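## Task

On top of the two-door cabinet beside arm1, build a stack of three items, bottom to top: the short square timber piece, then the long cardboard box, then the wooden block with one big hole. Each must lie on one of its long sides, sit roughly centred over the item beneath it, and not overhang any edge of the cabinet top. Every other object must finish resting directly on the same piece of furniture it started on. It fails if any object from a furniture top ends up on the floor without being held, or if any object, even while gripped, goes inside or beneath furniture. The stack must stay put without a robot supporting it. At the end, open the grippers and move the arms away.

## Robot and tools

Robots: three identical i2rt Big YAM arms named arm1, arm2 and arm3. Each has six revolute joints, a two-finger gripper and a wrist camera. The hand can reach roughly 1.0 m from the joint1 axis. Joints move at different speeds, so the hand may sweep a wide, curved path between postures. Fixed room cameras are room_a and room_b. A loose object may occasionally get nudged by something outside your control.

Frames: one shared scene frame, origin on the floor, +z up. The hand point is midway between the fingertips; its z axis runs along the fingers and the fingers close along its y axis. Robot foot poses are never printed. Commands themselves are in joint space only, not Cartesian.

execute_actions(actions, cameras): actions is a list holding either one action or nothing (empty list = just report state and images). The action is an object keyed by robot name; under each name goes "joints", an object of absolute targets by joint name, not offsets. Names and ranges: joint1_rad -2.879..2.879 (base yaw, positive counter-clockwise seen from above, 0 = direction the foot faces); joint2_rad 0..3.141 (shoulder, 0 = upper arm level pointing back, positive raises then swings forward); joint3_rad 0..3.019 (elbow, 0 = folded, positive opens); joint4_rad -1.692..1.57 (hand pitch, positive tips fingers up); joint5_rad -1.57..1.57 (hand sideways swing, positive to the arm's right); joint6_rad -2.094..2.094 (hand roll, positive clockwise viewed from behind the hand); gripper_m 0..0.093, fingertip gap in metres. Arm joints are radians. Example: {"arm1": {"joints": {"gripper_m": 0.05}}, "arm2": {"joints": {"joint1_rad": 0.3}}}. All listed motions begin at once and may finish at different moments. A joint or robot you omit may keep driving toward its earlier target. Unknown keys or out-of-range numbers reject the whole call with no motion. cameras: list of names from arm1_cam_wrist, arm2_cam_wrist, arm3_cam_wrist, room_a, room_b, all; omitted, null or ["all"] gives all, [] gives none; an invalid name rejects the call. Tolerances for counting a joint done: ±0.045, ±0.14, ±0.09, ±0.055, ±0.03, ±0.035 rad for joints 1-6, ±0.003 m for the gripper.

wait(seconds): 0 to 10; commands nothing new and returns state and images like an empty action.

zoom_image(camera, region): region [x0, y0, x1, y1] in pixels of that camera's latest full image, origin top-left, at most 504 by 504. Only cameras with a full image in the latest result qualify.

finished_scene(scene): integer 1 or 2; ends that scene irreversibly and reports success; the next scene's task appears in its result. Replying without any tool call ends all remaining scenes.

Result lines: joint_positions gives current joint values; a pictures line lists cameras in image order. joint_status per named joint: off_target (stopped short, may still push), contact_stop or time_out (target dropped, holds where it stopped; after time_out a joint may instead keep a target near its position and keep pushing), not_followed (a self/inter-arm collision check blocked the arm targets; shown with a "joint command not followed" line and usually a cause; the gripper part still runs, and the blocked targets may be retried on later actions), limit_stop_at_motor_heat. on_its_own lists things this call did not command; "held at" is the target a joint holds, not its position. Joint torques are total drive output in joint order, offset, scaled and noisy, non-zero even in free air. MOTOR HOT appears from 85 °C; at 100 °C an OVER-TEMPERATURE FAULT drops that arm until it cools. Once a stop is reported, later motion calls in the same reply are skipped.

Calibration: each camera has OpenCV-style K, distortion and a T_world_to_cam matrix mapping scene frame to camera frame in metres; room cameras are pinhole+radial at 672x504, wrist cameras fisheye at 504x504. Values can be off by a few degrees and millimetres; wrist camera poses come from reported joints and can err more. Changed values are listed in results.

Avoid: arms pressing or colliding hard with each other (the collision check ignores fingers, gripper housings and cameras and may react late); arms keep pushing after contact, so do not drive into furniture or objects; to relieve a stalled joint, command its reported position. Holding loads or pushing heats motors. Tiny target changes may not move a joint, and a loaded joint can sag. Do not drop, slam or knock objects to the floor, and never let an object enter or go under furniture.

Each tool is called after "Emit:" as name(argument=value, ...), one argument or row to a line, values as JSON.

## Session

Emit:
execute_actions(
  actions=[],
)

Scene clock: 0.00 s.
Joint torques (N m, as the arm reports them, + toward a larger angle): no reading
Motor temperatures (°C, as the motors report them): arm1=[28 31 30 27 31 31] | arm2=[30 30 28 28 29 30] | arm3=[29 27 27 27 30 31]
arm1.joint_positions: joint1_rad=-0.038 joint2_rad=+0.589 joint3_rad=+1.512 joint4_rad=-1.215 joint5_rad=+0.189 joint6_rad=-0.152 gripper_m=+0.094
arm1.joint_status: not commanded
arm1.hand: x=-0.6929 y=+0.8134 z=+1.4550 quat_wxyz=(-0.584, +0.367, -0.708, -0.155) (m; scene frame)
arm2.joint_positions: joint1_rad=-0.521 joint2_rad=+0.548 joint3_rad=+1.557 joint4_rad=-1.229 joint5_rad=+0.277 joint6_rad=-0.479 gripper_m=+0.095
arm2.joint_status: not commanded
arm2.hand: x=+0.3402 y=+0.0022 z=+1.5215 quat_wxyz=(-0.588, +0.161, -0.763, +0.214) (m; scene frame)
arm3.joint_positions: joint1_rad=+0.453 joint2_rad=+0.456 joint3_rad=+1.574 joint4_rad=-1.240 joint5_rad=-0.059 joint6_rad=+0.149 gripper_m=+0.094
arm3.joint_status: not commanded
arm3.hand: x=+0.7232 y=-0.5694 z=+1.4583 quat_wxyz=(-0.527, +0.356, -0.658, -0.403) (m; scene frame)
pictures: arm1_cam_wrist, arm2_cam_wrist, arm3_cam_wrist, room_a, room_b
Images, in order (width x height): arm1_cam_wrist 504x504, arm2_cam_wrist 504x504, arm3_cam_wrist 504x504, room_a 672x504, room_b 672x504.

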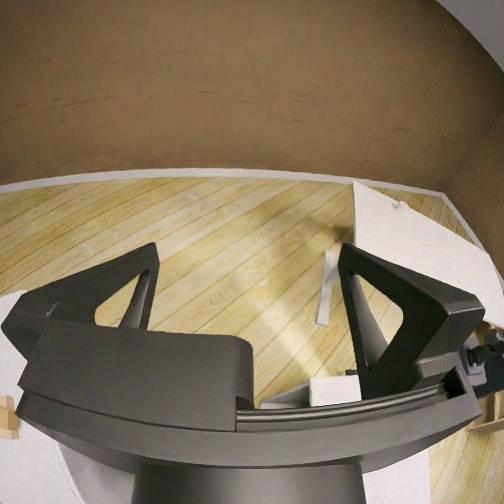

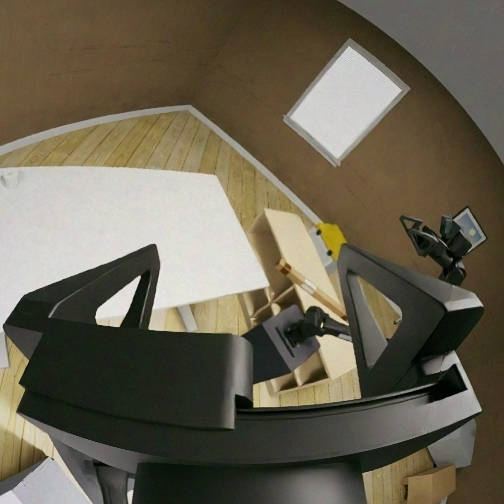

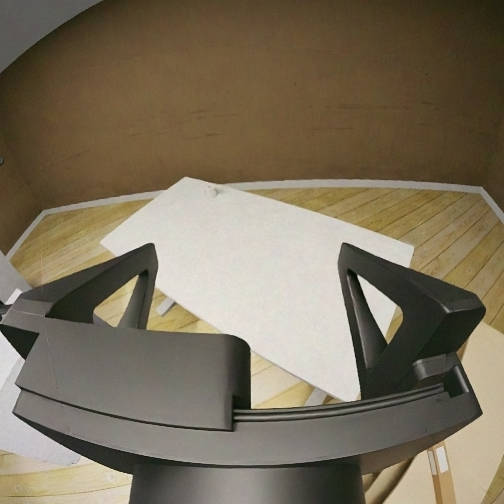

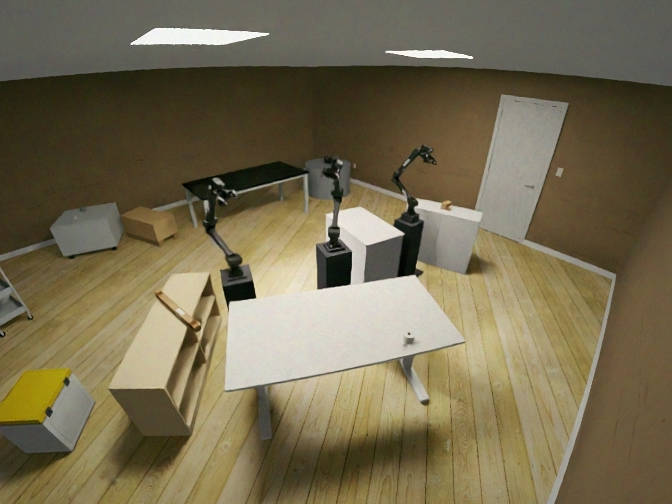

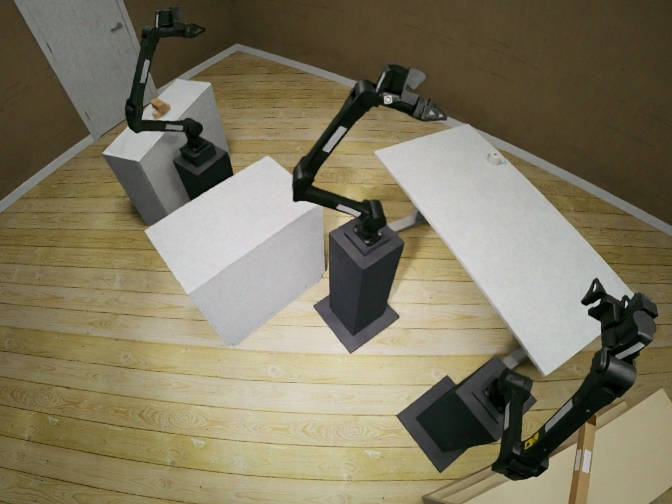

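Emit:
zoom_image(
  camera="room_b",
  region=[80, 50, 260, 230],
)

Emit:
zoom_image(
  camera="room_a",
  region=[300, 130, 520, 300],
)

Emit:
zoom_image(
  camera="room_a",
  region=[90, 240, 290, 440],
)

Region (80, 50, 260, 230) of room_b's 672x504 image, scaled by 2.800, with more detail than that image has.

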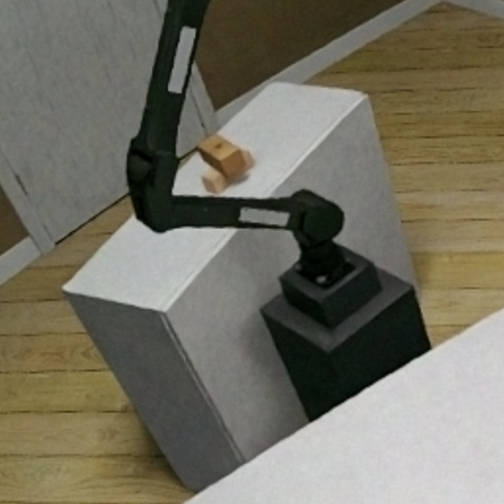

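Region (300, 130, 520, 300) of room_a's 672x504 image, scaled by 2.291, with more detail than that image has; it fills the top 389 rows of this view, and the rest is white.

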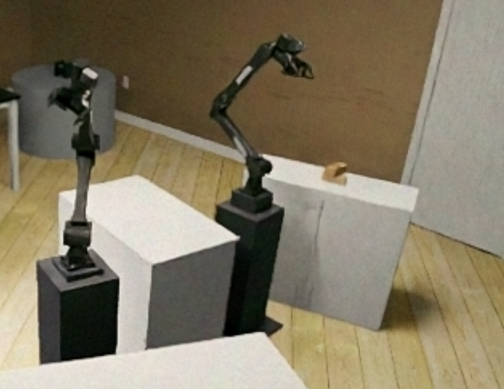

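Region (90, 240, 290, 440) of room_a's 672x504 image, scaled by 2.520, with more detail than that image has.

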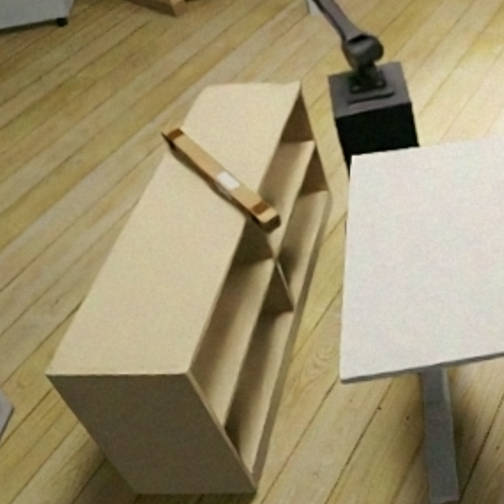

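Emit:
execute_actions(
  actions=[
    {"arm1": {"joints": {"joint1_rad": 1.5, "joint5_rad": 0, "joint6_rad": 0}}, "arm2": {"joints": {"joint5_rad": 0, "joint6_rad": 0}}, "arm3": {"joints": {"joint1_rad": -1.44, "joint5_rad": 0, "joint6_rad": 0}}},
  ],
)

Scene clock: 40.50 s.
Joint torques (N m, as the arm reports them, + toward a larger angle): arm1=[ 1.07  2.05  9.29  1.9  -0.07  0.13] | arm2=[-0.07  4.27  7.7   2.18 -0.29  0.17] | arm3=[-0.23  7.3   6.57  2.24  0.06 -0.24]
Motor temperatures (°C, as the motors report them): arm1=[28 31 33 28 31 31] | arm2=[30 30 30 28 29 30] | arm3=[29 27 29 27 30 31]
arm1.joint_positions: joint1_rad=+1.493 joint2_rad=+0.589 joint3_rad=+1.512 joint4_rad=-1.215 joint5_rad=+0.000 joint6_rad=-0.014 gripper_m=+0.094
arm1.joint_status: all done
arm1.hand: x=-1.0068 y=+0.7970 z=+1.4489 quat_wxyz=(-0.203, +0.764, -0.258, -0.556) (m; scene frame)
arm2.joint_positions: joint1_rad=-0.521 joint2_rad=+0.548 joint3_rad=+1.557 joint4_rad=-1.229 joint5_rad=+0.003 joint6_rad=-0.008 gripper_m=+0.095
arm2.joint_status: all done
arm2.hand: x=+0.3398 y=+0.0490 z=+1.5194 quat_wxyz=(-0.620, +0.063, -0.781, -0.036) (m; scene frame)
arm3.joint_positions: joint1_rad=-1.435 joint2_rad=+0.456 joint3_rad=+1.574 joint4_rad=-1.240 joint5_rad=-0.001 joint6_rad=+0.016 gripper_m=+0.094
arm3.joint_status: all done
arm3.hand: x=+0.7605 y=-0.7706 z=+1.4581 quat_wxyz=(-0.613, -0.297, -0.688, +0.252) (m; scene frame)
pictures: arm1_cam_wrist, arm2_cam_wrist, arm3_cam_wrist, room_a, room_b
camera_calibration (this result's frames):
arm1_cam_wrist: T_world_to_cam=[[0.621395, 0.78212, 0.0464441, -0.0683497], [0.642817, -0.475034, -0.600939, 1.90318], [-0.447944, 0.403276, -0.797944, 0.506591], [0, 0, 0, 1]] pos_world=[-0.954002, 0.753239, 1.5511]
arm2_cam_wrist: T_world_to_cam=[[0.151095, -0.988154, 0.0268796, -0.0414574], [-0.736983, -0.130728, -0.663149, 1.27322], [0.658807, 0.0803884, -0.748005, 1.03382], [0, 0, 0, 1]] pos_world=[0.263515, 0.0423716, 1.61875]
arm3_cam_wrist: T_world_to_cam=[[-0.717968, -0.696022, -0.00863689, 0.022881], [-0.46987, 0.493765, -0.731722, 1.80602], [0.51356, -0.521295, -0.681548, 0.327723], [0, 0, 0, 1]] pos_world=[0.69672, -0.704986, 1.54506]
Images, in order (width x height): arm1_cam_wrist 504x504, arm2_cam_wrist 504x504, arm3_cam_wrist 504x504, room_a 672x504, room_b 672x504.

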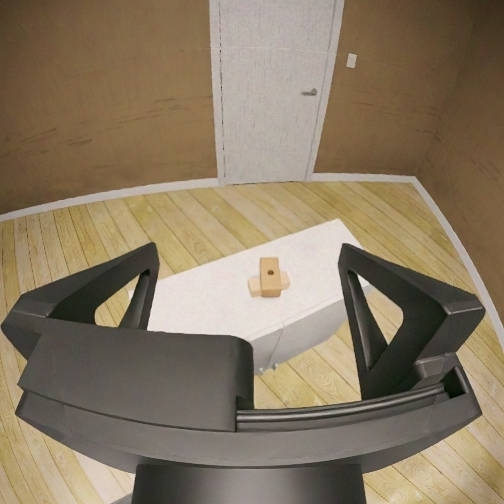

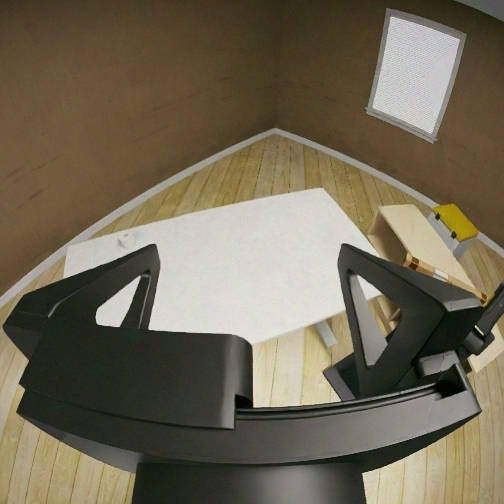

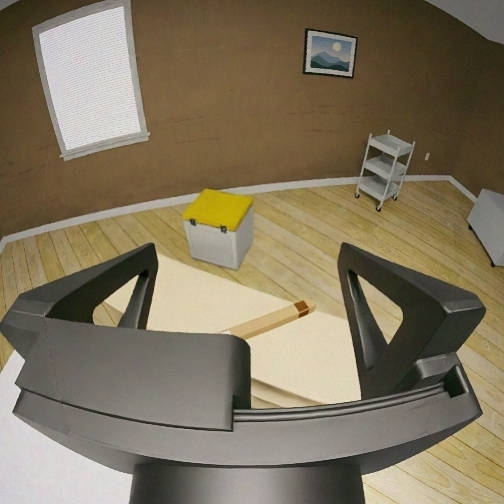

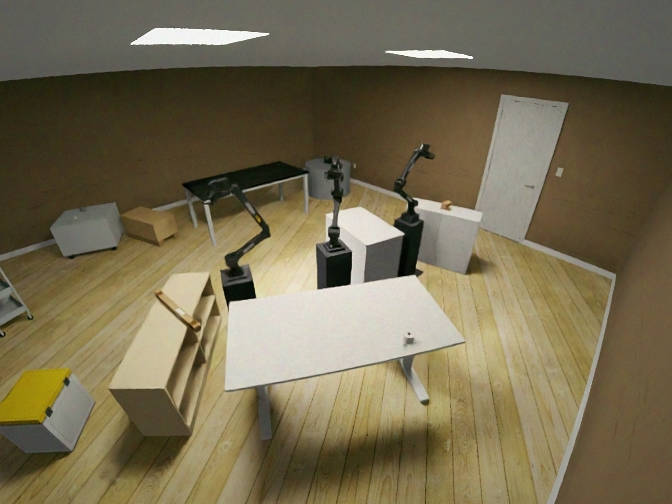

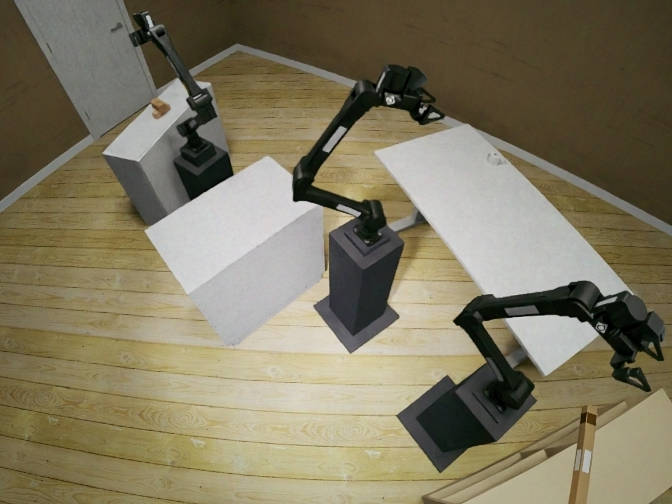

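Emit:
execute_actions(
  actions=[
    {"arm1": {"joints": {"joint2_rad": 1.7, "joint3_rad": 1.7, "joint4_rad": -1.57}}, "arm2": {"joints": {"joint4_rad": -0.229}}, "arm3": {"joints": {"joint2_rad": 1.9, "joint3_rad": 1.6, "joint4_rad": -1.27}}},
  ],
)

Scene clock: 60.37 s.
Joint torques (N m, as the arm reports them, + toward a larger angle): arm1=[  0.87 -19.97  11.73  -0.27  -0.07   0.13] | arm2=[ 0.52  5.17  7.01  2.02 -0.27  0.13] | arm3=[ -0.15 -19.2    8.92  -0.48  -0.02  -0.24]
Motor temperatures (°C, as the motors report them): arm1=[28 31 34 28 31 32] | arm2=[30 30 30 28 29 30] | arm3=[29 27 29 27 30 31]
arm1.joint_positions: joint1_rad=+1.493 joint2_rad=+1.710 joint3_rad=+1.674 joint4_rad=-1.563 joint5_rad=+0.000 joint6_rad=-0.014 gripper_m=+0.094
arm1.joint_status: all done
arm1.hand: x=-1.2394 y=+0.9880 z=+1.0507 quat_wxyz=(+0.002, +0.946, -0.323, +0.021) (m; scene frame)
arm2.joint_positions: joint1_rad=-0.521 joint2_rad=+0.548 joint3_rad=+1.557 joint4_rad=-0.250 joint5_rad=+0.003 joint6_rad=-0.008 gripper_m=+0.095
arm2.joint_status: all done
arm2.hand: x=+0.2811 y=+0.0433 z=+1.7429 quat_wxyz=(-0.914, +0.035, -0.399, -0.060) (m; scene frame)
arm3.joint_positions: joint1_rad=-1.435 joint2_rad=+1.896 joint3_rad=+1.588 joint4_rad=-1.258 joint5_rad=-0.001 joint6_rad=+0.016 gripper_m=+0.094
arm3.joint_status: all done
arm3.hand: x=+1.0742 y=-1.0925 z=+0.8921 quat_wxyz=(-0.002, -0.396, -0.918, +0.000) (m; scene frame)
pictures: arm1_cam_wrist, arm2_cam_wrist, arm3_cam_wrist, room_a, room_b
camera_calibration (this result's frames):
arm1_cam_wrist: T_world_to_cam=[[0.595585, 0.803071, 0.0188791, -0.0783571], [0.626863, -0.479343, 0.614225, 0.61184], [0.502316, -0.353989, -0.788905, 1.92408], [0, 0, 0, 1]] pos_world=[-1.30337, 1.03731, 1.14359]
arm2_cam_wrist: T_world_to_cam=[[0.136765, -0.990267, 0.0258251, -0.0382898], [0.135167, -0.00717116, -0.990797, 1.69799], [0.981338, 0.138997, 0.13287, -0.388438], [0, 0, 0, 1]] pos_world=[0.156914, 0.0282513, 1.73496]
arm3_cam_wrist: T_world_to_cam=[[-0.722388, -0.691488, 0.000655983, 0.0205759], [-0.561307, 0.586944, 0.583465, 0.724922], [-0.403844, 0.42112, -0.812138, 1.74458], [0, 0, 0, 1]] pos_world=[1.12631, -1.14594, 0.993859]
Images, in order (width x height): arm1_cam_wrist 504x504, arm2_cam_wrist 504x504, arm3_cam_wrist 504x504, room_a 672x504, room_b 672x504.

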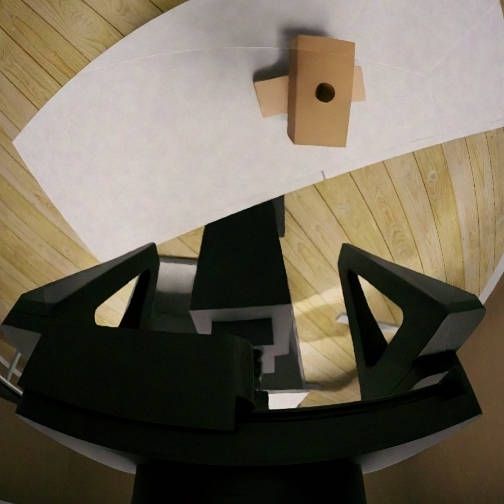

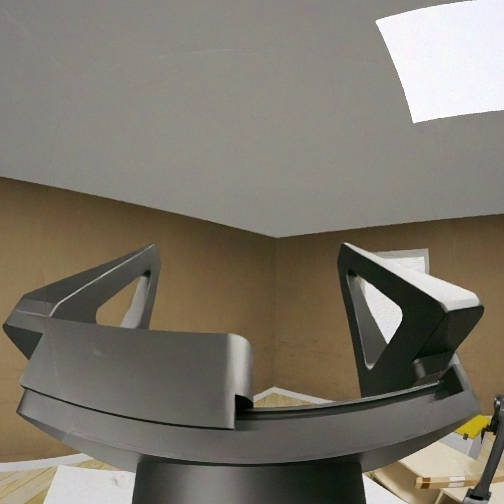

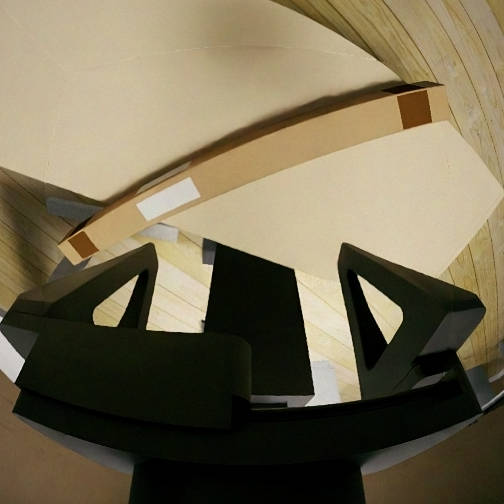

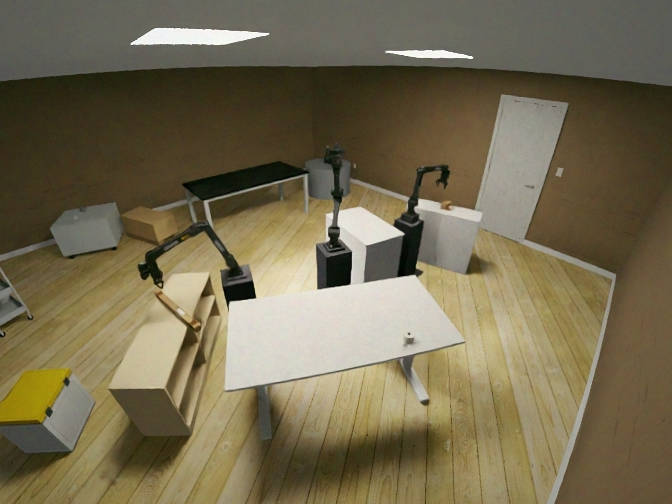

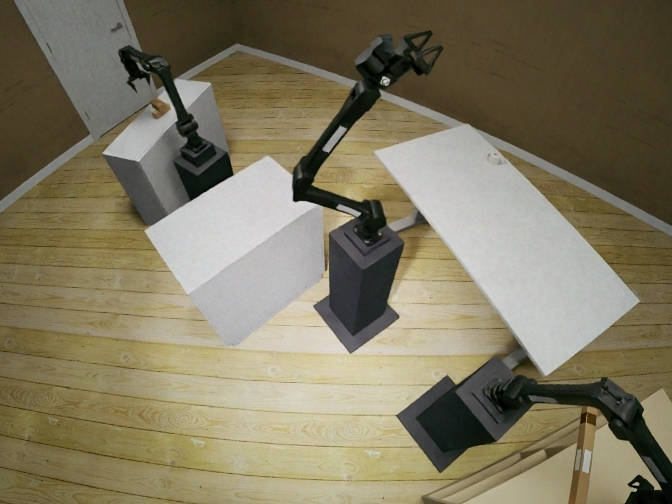

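Emit:
zoom_image(
  camera="arm1_cam_wrist",
  region=[200, 0, 450, 200],
)

Region (200, 0, 450, 200) of arm1_cam_wrist's 504x504 image, scaled by 2.016, with more detail than that image has; it fills the top 403 rows of this view, and the rest is white.

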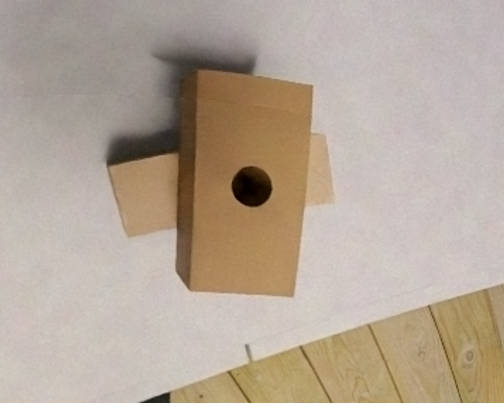

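Emit:
zoom_image(
  camera="arm3_cam_wrist",
  region=[30, 60, 480, 290],
)

Region (30, 60, 480, 290) of arm3_cam_wrist's 504x504 image, scaled by 1.120, with more detail than that image has; it fills the top 258 rows of this view, and the rest is white.

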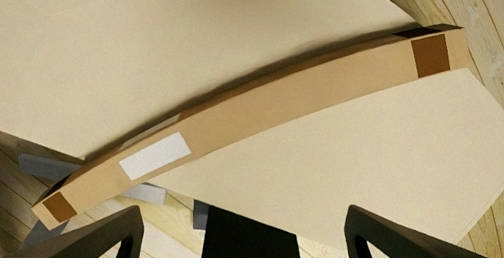

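Emit:
execute_actions(
  actions=[
    {"arm1": {"joints": {"joint1_rad": 1.344, "joint2_rad": 1.95, "joint3_rad": 1.73, "joint4_rad": -1.325, "joint6_rad": -0.2}}, "arm2": {"joints": {"joint3_rad": 0.95}}, "arm3": {"joints": {"joint1_rad": -1.399, "joint2_rad": 2.0, "joint3_rad": 1.37, "joint4_rad": -0.94, "joint6_rad": 1.21}}},
  ],
)

Scene clock: 162.33 s.
Joint torques (N m, as the arm reports them, + toward a larger angle): arm1=[  0.62 -23.24  10.98   0.39  -0.11  -0.14] | arm2=[ 0.2   0.06  9.14  2.18 -0.29  0.12] | arm3=[ -0.29 -19.81   7.65   0.58   0.12   0.07]
Motor temperatures (°C, as the motors report them): arm1=[28 34 37 28 31 32] | arm2=[30 30 31 28 29 30] | arm3=[29 30 32 27 30 31]
arm1.joint_positions: joint1_rad=+1.339 joint2_rad=+1.957 joint3_rad=+1.709 joint4_rad=-1.333 joint5_rad=+0.001 joint6_rad=-0.186 gripper_m=+0.094
arm1.joint_status: all done
arm1.hand: x=-1.2365 y=+1.1040 z=+0.9301 quat_wxyz=(-0.001, +0.949, -0.315, +0.012) (m; scene frame)
arm2.joint_positions: joint1_rad=-0.521 joint2_rad=+0.550 joint3_rad=+0.957 joint4_rad=-0.237 joint5_rad=+0.003 joint6_rad=-0.008 gripper_m=+0.095
arm2.joint_status: all done
arm2.hand: x=+0.4879 y=+0.0697 z=+1.4412 quat_wxyz=(-0.759, +0.053, -0.647, -0.047) (m; scene frame)
arm3.joint_positions: joint1_rad=-1.399 joint2_rad=+2.010 joint3_rad=+1.353 joint4_rad=-0.952 joint5_rad=-0.001 joint6_rad=+1.193 gripper_m=+0.094
arm3.joint_status: all done
arm3.hand: x=+1.0629 y=-1.0538 z=+0.7516 quat_wxyz=(+0.019, -0.829, -0.558, +0.003) (m; scene frame)
pictures: arm1_cam_wrist, arm2_cam_wrist, arm3_cam_wrist, room_a, room_b
camera_calibration (this result's frames):
arm1_cam_wrist: T_world_to_cam=[[0.580918, 0.813759, 0.0181818, -0.200294], [0.644472, -0.473483, 0.600391, 0.76787], [0.497183, -0.33706, -0.7995, 1.85336], [0, 0, 0, 1]] pos_world=[-1.29997, 1.15126, 1.02438]
arm2_cam_wrist: T_world_to_cam=[[0.145326, -0.988982, 0.028195, -0.0403115], [-0.432213, -0.0890946, -0.897359, 1.5192], [0.889984, 0.118224, -0.440399, 0.31736], [0, 0, 0, 1]] pos_world=[0.38003, 0.0579656, 1.50417]
arm3_cam_wrist: T_world_to_cam=[[-0.928789, 0.368712, 0.0374523, 1.34822], [0.31604, 0.735195, 0.599672, -0.010598], [0.193572, 0.568805, -0.799369, 1.12066], [0, 0, 0, 1]] pos_world=[1.03863, -1.12675, 0.851685]
Images, in order (width x height): arm1_cam_wrist 504x504, arm2_cam_wrist 504x504, arm3_cam_wrist 504x504, room_a 672x504, room_b 672x504.

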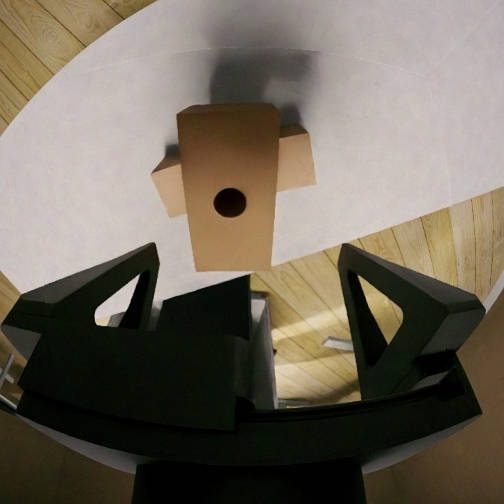

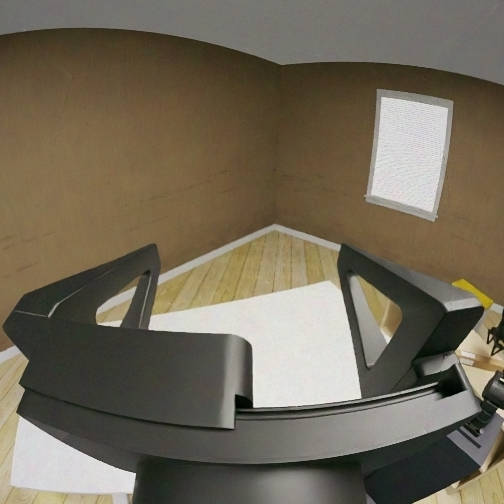

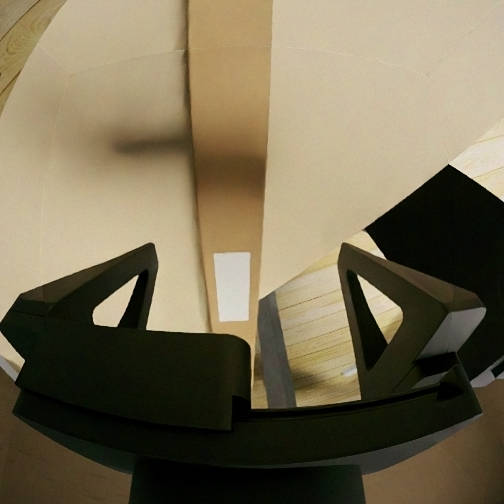

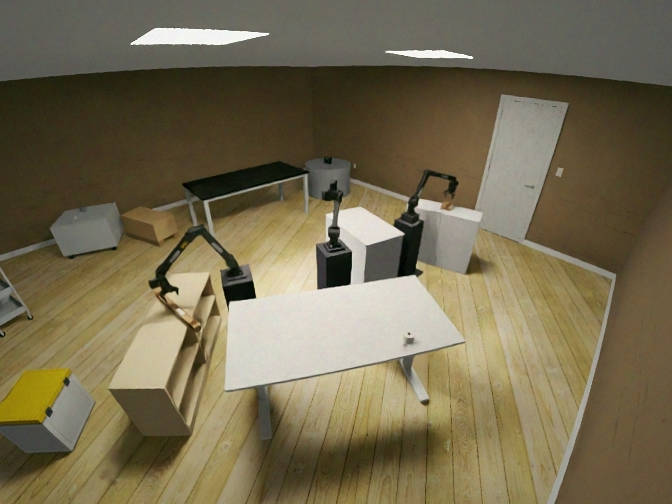

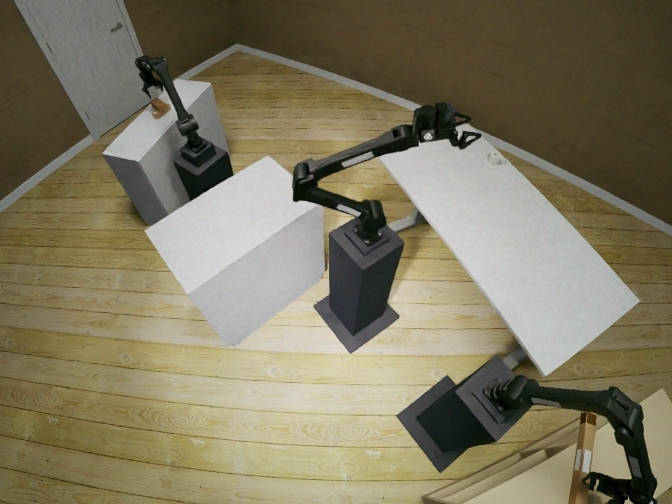

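Emit:
zoom_image(
  camera="arm1_cam_wrist",
  region=[130, 80, 350, 290],
)

Region (130, 80, 350, 290) of arm1_cam_wrist's 504x504 image, scaled by 2.291, with more detail than that image has; it fills the top 481 rows of this view, and the rest is white.

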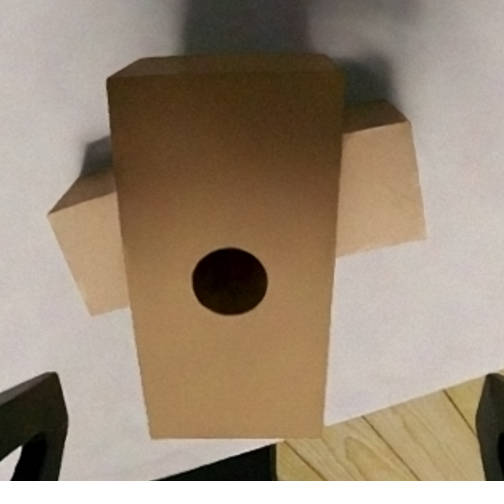

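Emit:
execute_actions(
  actions=[
    {"arm1": {"joints": {"joint1_rad": 1.363, "joint2_rad": 2.04, "joint3_rad": 1.605, "joint4_rad": -1.105, "joint6_rad": -0.2}}, "arm2": {"joints": {"joint1_rad": -0.2, "joint2_rad": 1.27, "joint3_rad": 1.47, "joint4_rad": -1.6}}, "arm3": {"joints": {"joint1_rad": -1.392, "joint2_rad": 2.07, "joint3_rad": 1.37, "joint4_rad": -0.835, "joint6_rad": 1.215}}},
  ],
)

Scene clock: 216.93 s.
Joint torques (N m, as the arm reports them, + toward a larger angle): arm1=[  0.76 -24.13   9.52   0.46  -0.04  -0.13] | arm2=[  0.21 -10.29  13.3   -0.01  -0.23   0.1 ] | arm3=[  1.19 -17.52   7.51   0.59   0.12   0.01]
Motor temperatures (°C, as the motors report them): arm1=[28 35 37 28 31 32] | arm2=[30 30 34 28 29 30] | arm3=[29 31 32 27 30 31]
arm1.joint_positions: joint1_rad=+1.355 joint2_rad=+2.051 joint3_rad=+1.593 joint4_rad=-1.114 joint5_rad=-0.001 joint6_rad=-0.188 gripper_m=+0.094
arm1.joint_status: all done
arm1.hand: x=-1.2447 y=+1.1007 z=+0.8345 quat_wxyz=(-0.002, +0.952, -0.307, +0.008) (m; scene frame)
arm2.joint_positions: joint1_rad=-0.204 joint2_rad=+1.271 joint3_rad=+1.411 joint4_rad=-1.584 joint5_rad=+0.002 joint6_rad=-0.007 gripper_m=+0.095
arm2.joint_status: all done
arm2.hand: x=+0.5049 y=+0.1905 z=+1.1824 quat_wxyz=(-0.056, +0.233, -0.971, -0.008) (m; scene frame)
arm3.joint_positions: joint1_rad=-1.399 joint2_rad=+2.056 joint3_rad=+1.353 joint4_rad=-0.847 joint5_rad=-0.001 joint6_rad=+1.198 gripper_m=+0.094
arm3.joint_status: all done
arm3.hand: x=+1.0755 y=-1.0659 z=+0.7269 quat_wxyz=(-0.009, -0.831, -0.556, -0.003) (m; scene frame)
pictures: arm1_cam_wrist, arm2_cam_wrist, arm3_cam_wrist, room_a, room_b
camera_calibration (this result's frames):
arm1_cam_wrist: T_world_to_cam=[[0.56725, 0.823348, 0.0180533, -0.218578], [0.657106, -0.465714, 0.592724, 0.842558], [0.496426, -0.32436, -0.805203, 1.76976], [0, 0, 0, 1]] pos_world=[-1.30822, 1.1464, 0.929561]
arm2_cam_wrist: T_world_to_cam=[[0.46005, -0.887873, 0.00592413, -0.0678754], [-0.779562, -0.400717, 0.481362, -0.0903607], [-0.425014, -0.226069, -0.876502, 1.41908], [0, 0, 0, 1]] pos_world=[0.563915, 0.224337, 1.28773]
arm3_cam_wrist: T_world_to_cam=[[-0.927234, 0.374113, -0.0166507, 1.40877], [0.295147, 0.757438, 0.582388, 0.0678353], [0.230491, 0.535096, -0.81274, 1.03947], [0, 0, 0, 1]] pos_world=[1.04665, -1.13464, 0.828768]
Images, in order (width x height): arm1_cam_wrist 504x504, arm2_cam_wrist 504x504, arm3_cam_wrist 504x504, room_a 672x504, room_b 672x504.

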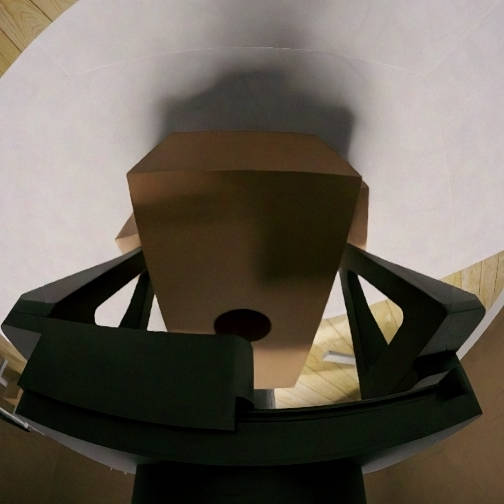

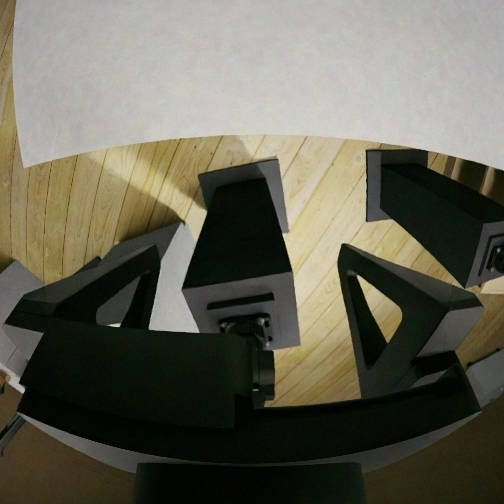

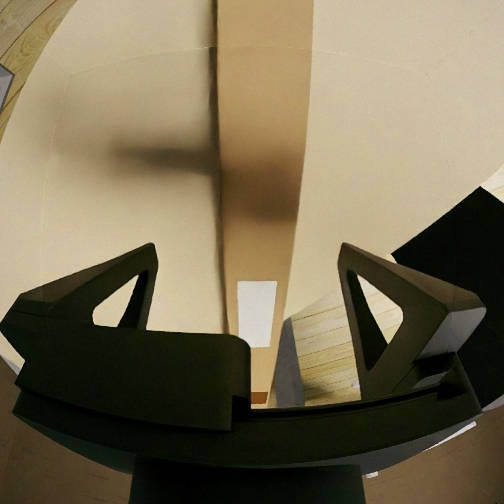

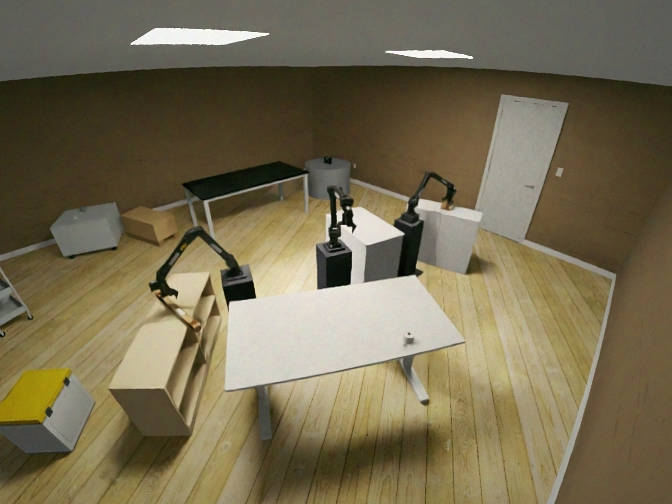

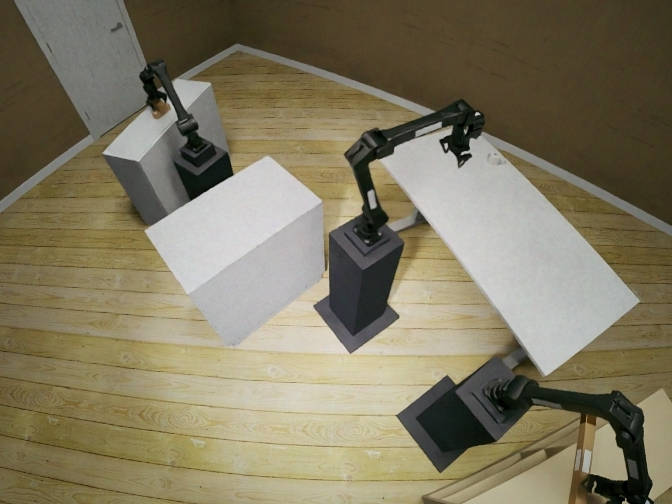

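Emit:
execute_actions(
  actions=[
    {"arm1": {"joints": {"gripper_m": 0.04}}, "arm3": {"joints": {"joint2_rad": 2.195, "joint3_rad": 1.35, "joint4_rad": -0.70}}},
  ],
  cameras=["arm1_cam_wrist", "arm3_cam_wrist"],
)

Scene clock: 224.57 s.
Joint torques (N m, as the arm reports them, + toward a larger angle): arm1=[  0.79 -24.14   9.44   0.44  -0.05  -0.12] | arm2=[ 0.83 -9.11 13.35 -0.08 -0.22  0.11] | arm3=[  0.56 -20.61   5.99   0.55   0.13   0.06]
Motor temperatures (°C, as the motors report them): arm1=[28 35 37 28 31 32] | arm2=[30 30 35 28 29 30] | arm3=[29 31 32 27 30 31]
arm1.joint_positions: joint1_rad=+1.355 joint2_rad=+2.051 joint3_rad=+1.593 joint4_rad=-1.113 joint5_rad=-0.001 joint6_rad=-0.188 gripper_m=+0.059
arm1.joint_status: gripper_m off_target (ended at +0.059, target +0.040)
arm1.hand: x=-1.2450 y=+1.1008 z=+0.8345 quat_wxyz=(-0.003, +0.952, -0.306, +0.008) (m; scene frame)
arm2.joint_positions: joint1_rad=-0.204 joint2_rad=+1.271 joint3_rad=+1.411 joint4_rad=-1.584 joint5_rad=+0.002 joint6_rad=-0.007 gripper_m=+0.095
arm2.joint_status: not commanded
arm2.hand: x=+0.5049 y=+0.1905 z=+1.1824 quat_wxyz=(-0.056, +0.233, -0.971, -0.008) (m; scene frame)
arm3.joint_positions: joint1_rad=-1.399 joint2_rad=+2.199 joint3_rad=+1.342 joint4_rad=-0.712 joint5_rad=-0.001 joint6_rad=+1.199 gripper_m=+0.094
arm3.joint_status: all done
arm3.hand: x=+1.0718 y=-1.0623 z=+0.6484 quat_wxyz=(+0.000, -0.831, -0.556, -0.001) (m; scene frame)
pictures: arm1_cam_wrist, arm3_cam_wrist
camera_calibration (this result's frames):
arm1_cam_wrist: T_world_to_cam=[[0.566301, 0.823989, 0.018569, -0.220776], [0.657793, -0.465425, 0.592189, 0.843717], [0.4966, -0.323143, -0.805585, 1.76909], [0, 0, 0, 1]] pos_world=[-1.30849, 1.14627, 0.929609]
arm3_cam_wrist: T_world_to_cam=[[-0.927201, 0.374563, 0.000706516, 1.39183], [0.303329, 0.749758, 0.588094, 0.0912818], [0.219748, 0.545496, -0.808792, 0.994596], [0, 0, 0, 1]] pos_world=[1.04426, -1.13232, 0.749756]
Images, in order (width x height): arm1_cam_wrist 504x504, arm3_cam_wrist 504x504.

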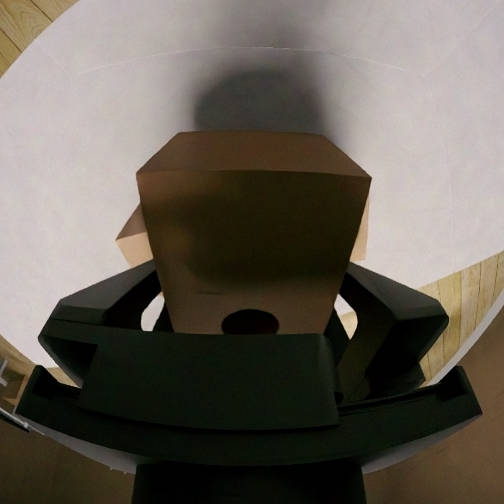

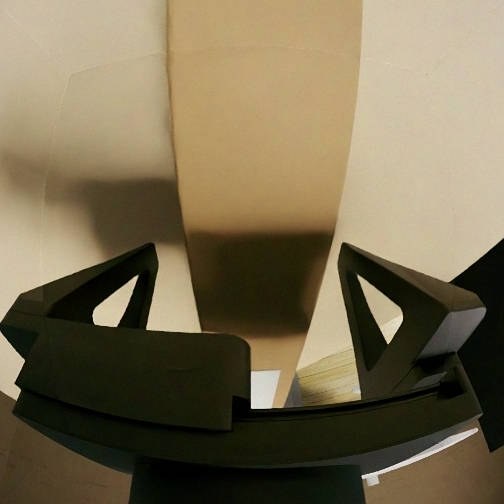

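Emit:
execute_actions(
  actions=[
    {"arm1": {"joints": {"joint2_rad": 1.9, "joint3_rad": 1.70, "joint4_rad": -1.36}}, "arm3": {"joints": {"gripper_m": 0.03}}},
  ],
  cameras=["arm1_cam_wrist", "arm3_cam_wrist"],
)

Scene clock: 228.30 s.
Joint torques (N m, as the arm reports them, + toward a larger angle): arm1=[  0.79 -22.5   12.3   -0.29  -0.05  -0.12] | arm2=[ 0.69 -9.55 13.18 -0.01 -0.23  0.15] | arm3=[  1.36 -20.48   6.01   0.67   0.14   0.04]
Motor temperatures (°C, as the motors report them): arm1=[28 35 37 28 31 32] | arm2=[30 30 36 28 29 30] | arm3=[29 31 32 27 30 31]
arm1.joint_positions: joint1_rad=+1.355 joint2_rad=+1.911 joint3_rad=+1.663 joint4_rad=-1.352 joint5_rad=-0.001 joint6_rad=-0.188 gripper_m=+0.059
arm1.joint_status: all done
arm1.hand: x=-1.2301 y=+1.0832 z=+0.9397 quat_wxyz=(+0.004, +0.952, -0.306, +0.020) (m; scene frame)
arm2.joint_positions: joint1_rad=-0.204 joint2_rad=+1.271 joint3_rad=+1.411 joint4_rad=-1.584 joint5_rad=+0.002 joint6_rad=-0.007 gripper_m=+0.095
arm2.joint_status: not commanded
arm2.hand: x=+0.5049 y=+0.1905 z=+1.1824 quat_wxyz=(-0.056, +0.233, -0.971, -0.008) (m; scene frame)
arm3.joint_positions: joint1_rad=-1.399 joint2_rad=+2.199 joint3_rad=+1.342 joint4_rad=-0.712 joint5_rad=-0.001 joint6_rad=+1.200 gripper_m=+0.049
arm3.joint_status: gripper_m off_target (ended at +0.049, target +0.030)
arm3.hand: x=+1.0718 y=-1.0624 z=+0.6484 quat_wxyz=(-0.001, -0.832, -0.555, -0.001) (m; scene frame)
pictures: arm1_cam_wrist, arm3_cam_wrist
camera_calibration (this result's frames):
arm1_cam_wrist: T_world_to_cam=[[0.566289, 0.824111, 0.0125609, -0.21117], [0.645573, -0.452978, 0.614855, 0.71362], [0.512398, -0.340077, -0.78854, 1.86249], [0, 0, 0, 1]] pos_world=[-1.29545, 1.13067, 1.03253]
arm3_cam_wrist: T_world_to_cam=[[-0.926772, 0.375624, 0.000494202, 1.3927], [0.30418, 0.749726, 0.587694, 0.0906715], [0.220382, 0.544809, -0.809083, 0.993431], [0, 0, 0, 1]] pos_world=[1.0442, -1.13234, 0.749793]
Images, in order (width x height): arm1_cam_wrist 504x504, arm3_cam_wrist 504x504.

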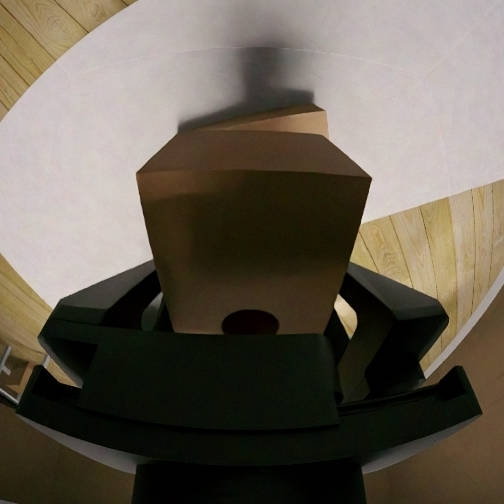

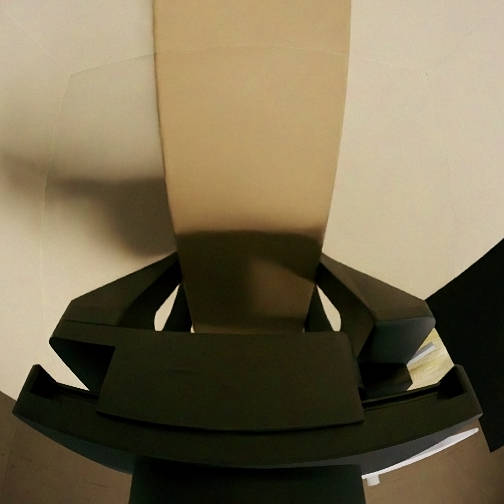

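Emit:
execute_actions(
  actions=[
    {"arm1": {"joints": {"joint1_rad": -1.34, "joint2_rad": 1.6, "joint3_rad": 1.69, "joint4_rad": -1.63}}, "arm3": {"joints": {"joint2_rad": 1.76, "joint3_rad": 1.52, "joint4_rad": -1.31}}},
  ],
)

Scene clock: 248.87 s.
Joint torques (N m, as the arm reports them, + toward a larger angle): arm1=[  1.28 -20.16  11.49  -0.21  -0.17  -0.12] | arm2=[ 0.6  -9.72 13.27 -0.03 -0.23  0.13] | arm3=[  1.08 -17.27   8.48  -0.38   0.12   0.04]
Motor temperatures (°C, as the motors report them): arm1=[28 36 39 28 31 32] | arm2=[30 30 38 28 29 30] | arm3=[29 31 31 27 30 31]
arm1.joint_positions: joint1_rad=-1.349 joint2_rad=+1.632 joint3_rad=+1.667 joint4_rad=-1.623 joint5_rad=+0.002 joint6_rad=-0.189 gripper_m=+0.059
arm1.joint_status: all done
arm1.hand: x=-0.3802 y=+0.4859 z=+1.0999 quat_wxyz=(+0.000, -0.092, -0.996, -0.002) (m; scene frame)
arm2.joint_positions: joint1_rad=-0.204 joint2_rad=+1.271 joint3_rad=+1.411 joint4_rad=-1.584 joint5_rad=+0.002 joint6_rad=-0.007 gripper_m=+0.095
arm2.joint_status: not commanded
arm2.hand: x=+0.5049 y=+0.1905 z=+1.1824 quat_wxyz=(-0.056, +0.233, -0.971, -0.008) (m; scene frame)
arm3.joint_positions: joint1_rad=-1.399 joint2_rad=+1.758 joint3_rad=+1.515 joint4_rad=-1.298 joint5_rad=-0.001 joint6_rad=+1.200 gripper_m=+0.049
arm3.joint_status: all done
arm3.hand: x=+1.0627 y=-1.0538 z=+0.9384 quat_wxyz=(-0.014, -0.831, -0.555, -0.004) (m; scene frame)
pictures: arm1_cam_wrist, arm2_cam_wrist, arm3_cam_wrist, room_a, room_b
camera_calibration (this result's frames):
arm1_cam_wrist: T_world_to_cam=[[-0.163431, -0.986544, 0.00453645, 0.408988], [-0.801784, 0.1355, 0.58205, -1.0042], [-0.574833, 0.0914878, -0.81314, 0.754187], [0, 0, 0, 1]] pos_world=[-0.304782, 0.470556, 1.1959]
arm2_cam_wrist: T_world_to_cam=[[0.46005, -0.887873, 0.00592413, -0.0678754], [-0.779562, -0.400717, 0.481362, -0.0903607], [-0.425014, -0.226069, -0.876502, 1.41908], [0, 0, 0, 1]] pos_world=[0.563915, 0.224337, 1.28773]
arm3_cam_wrist: T_world_to_cam=[[-0.926517, 0.375395, -0.0253779, 1.40462], [0.292454, 0.76096, 0.579146, -0.0510732], [0.23672, 0.529167, -0.814828, 1.19691], [0, 0, 0, 1]] pos_world=[1.03301, -1.12179, 1.0405]
Images, in order (width x height): arm1_cam_wrist 504x504, arm2_cam_wrist 504x504, arm3_cam_wrist 504x504, room_a 672x504, room_b 672x504.

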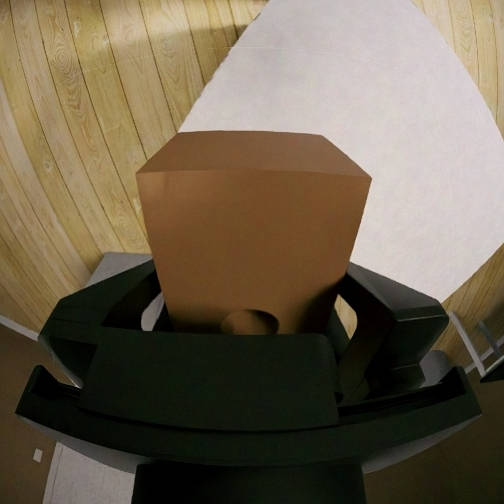

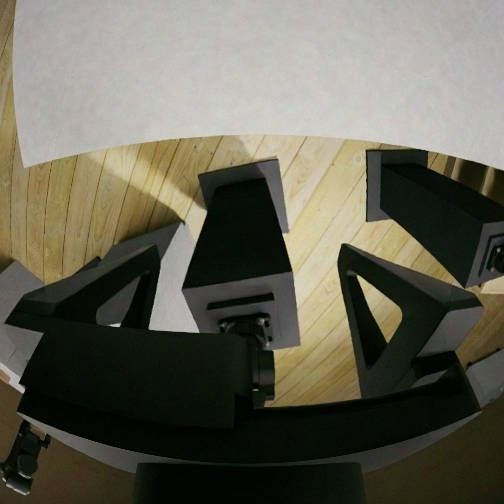

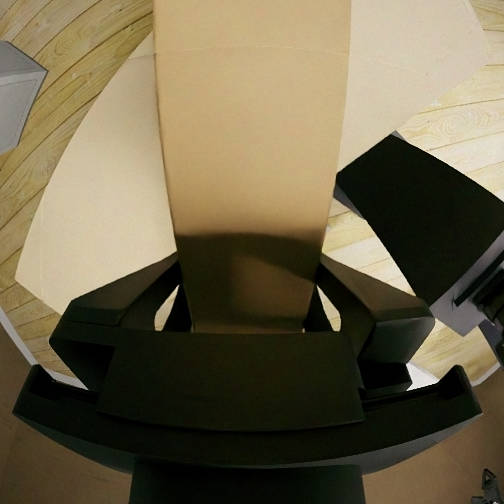

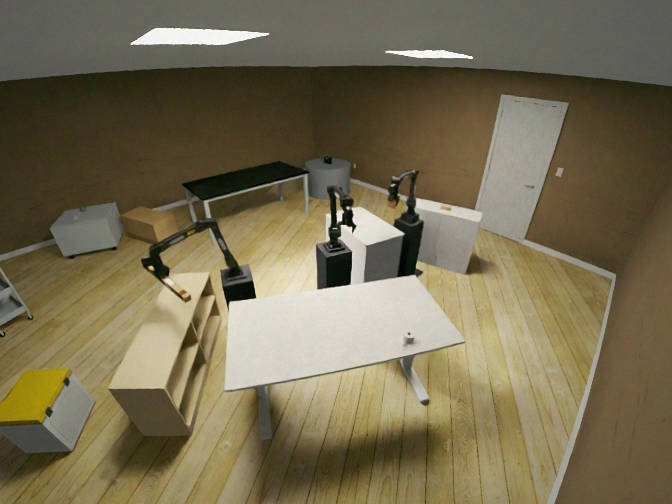

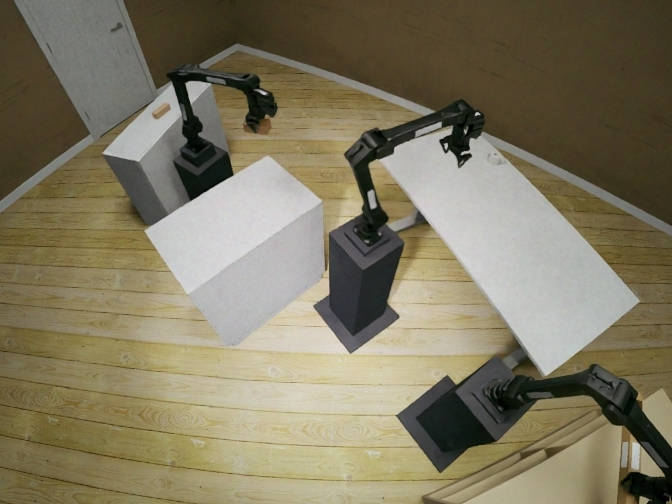

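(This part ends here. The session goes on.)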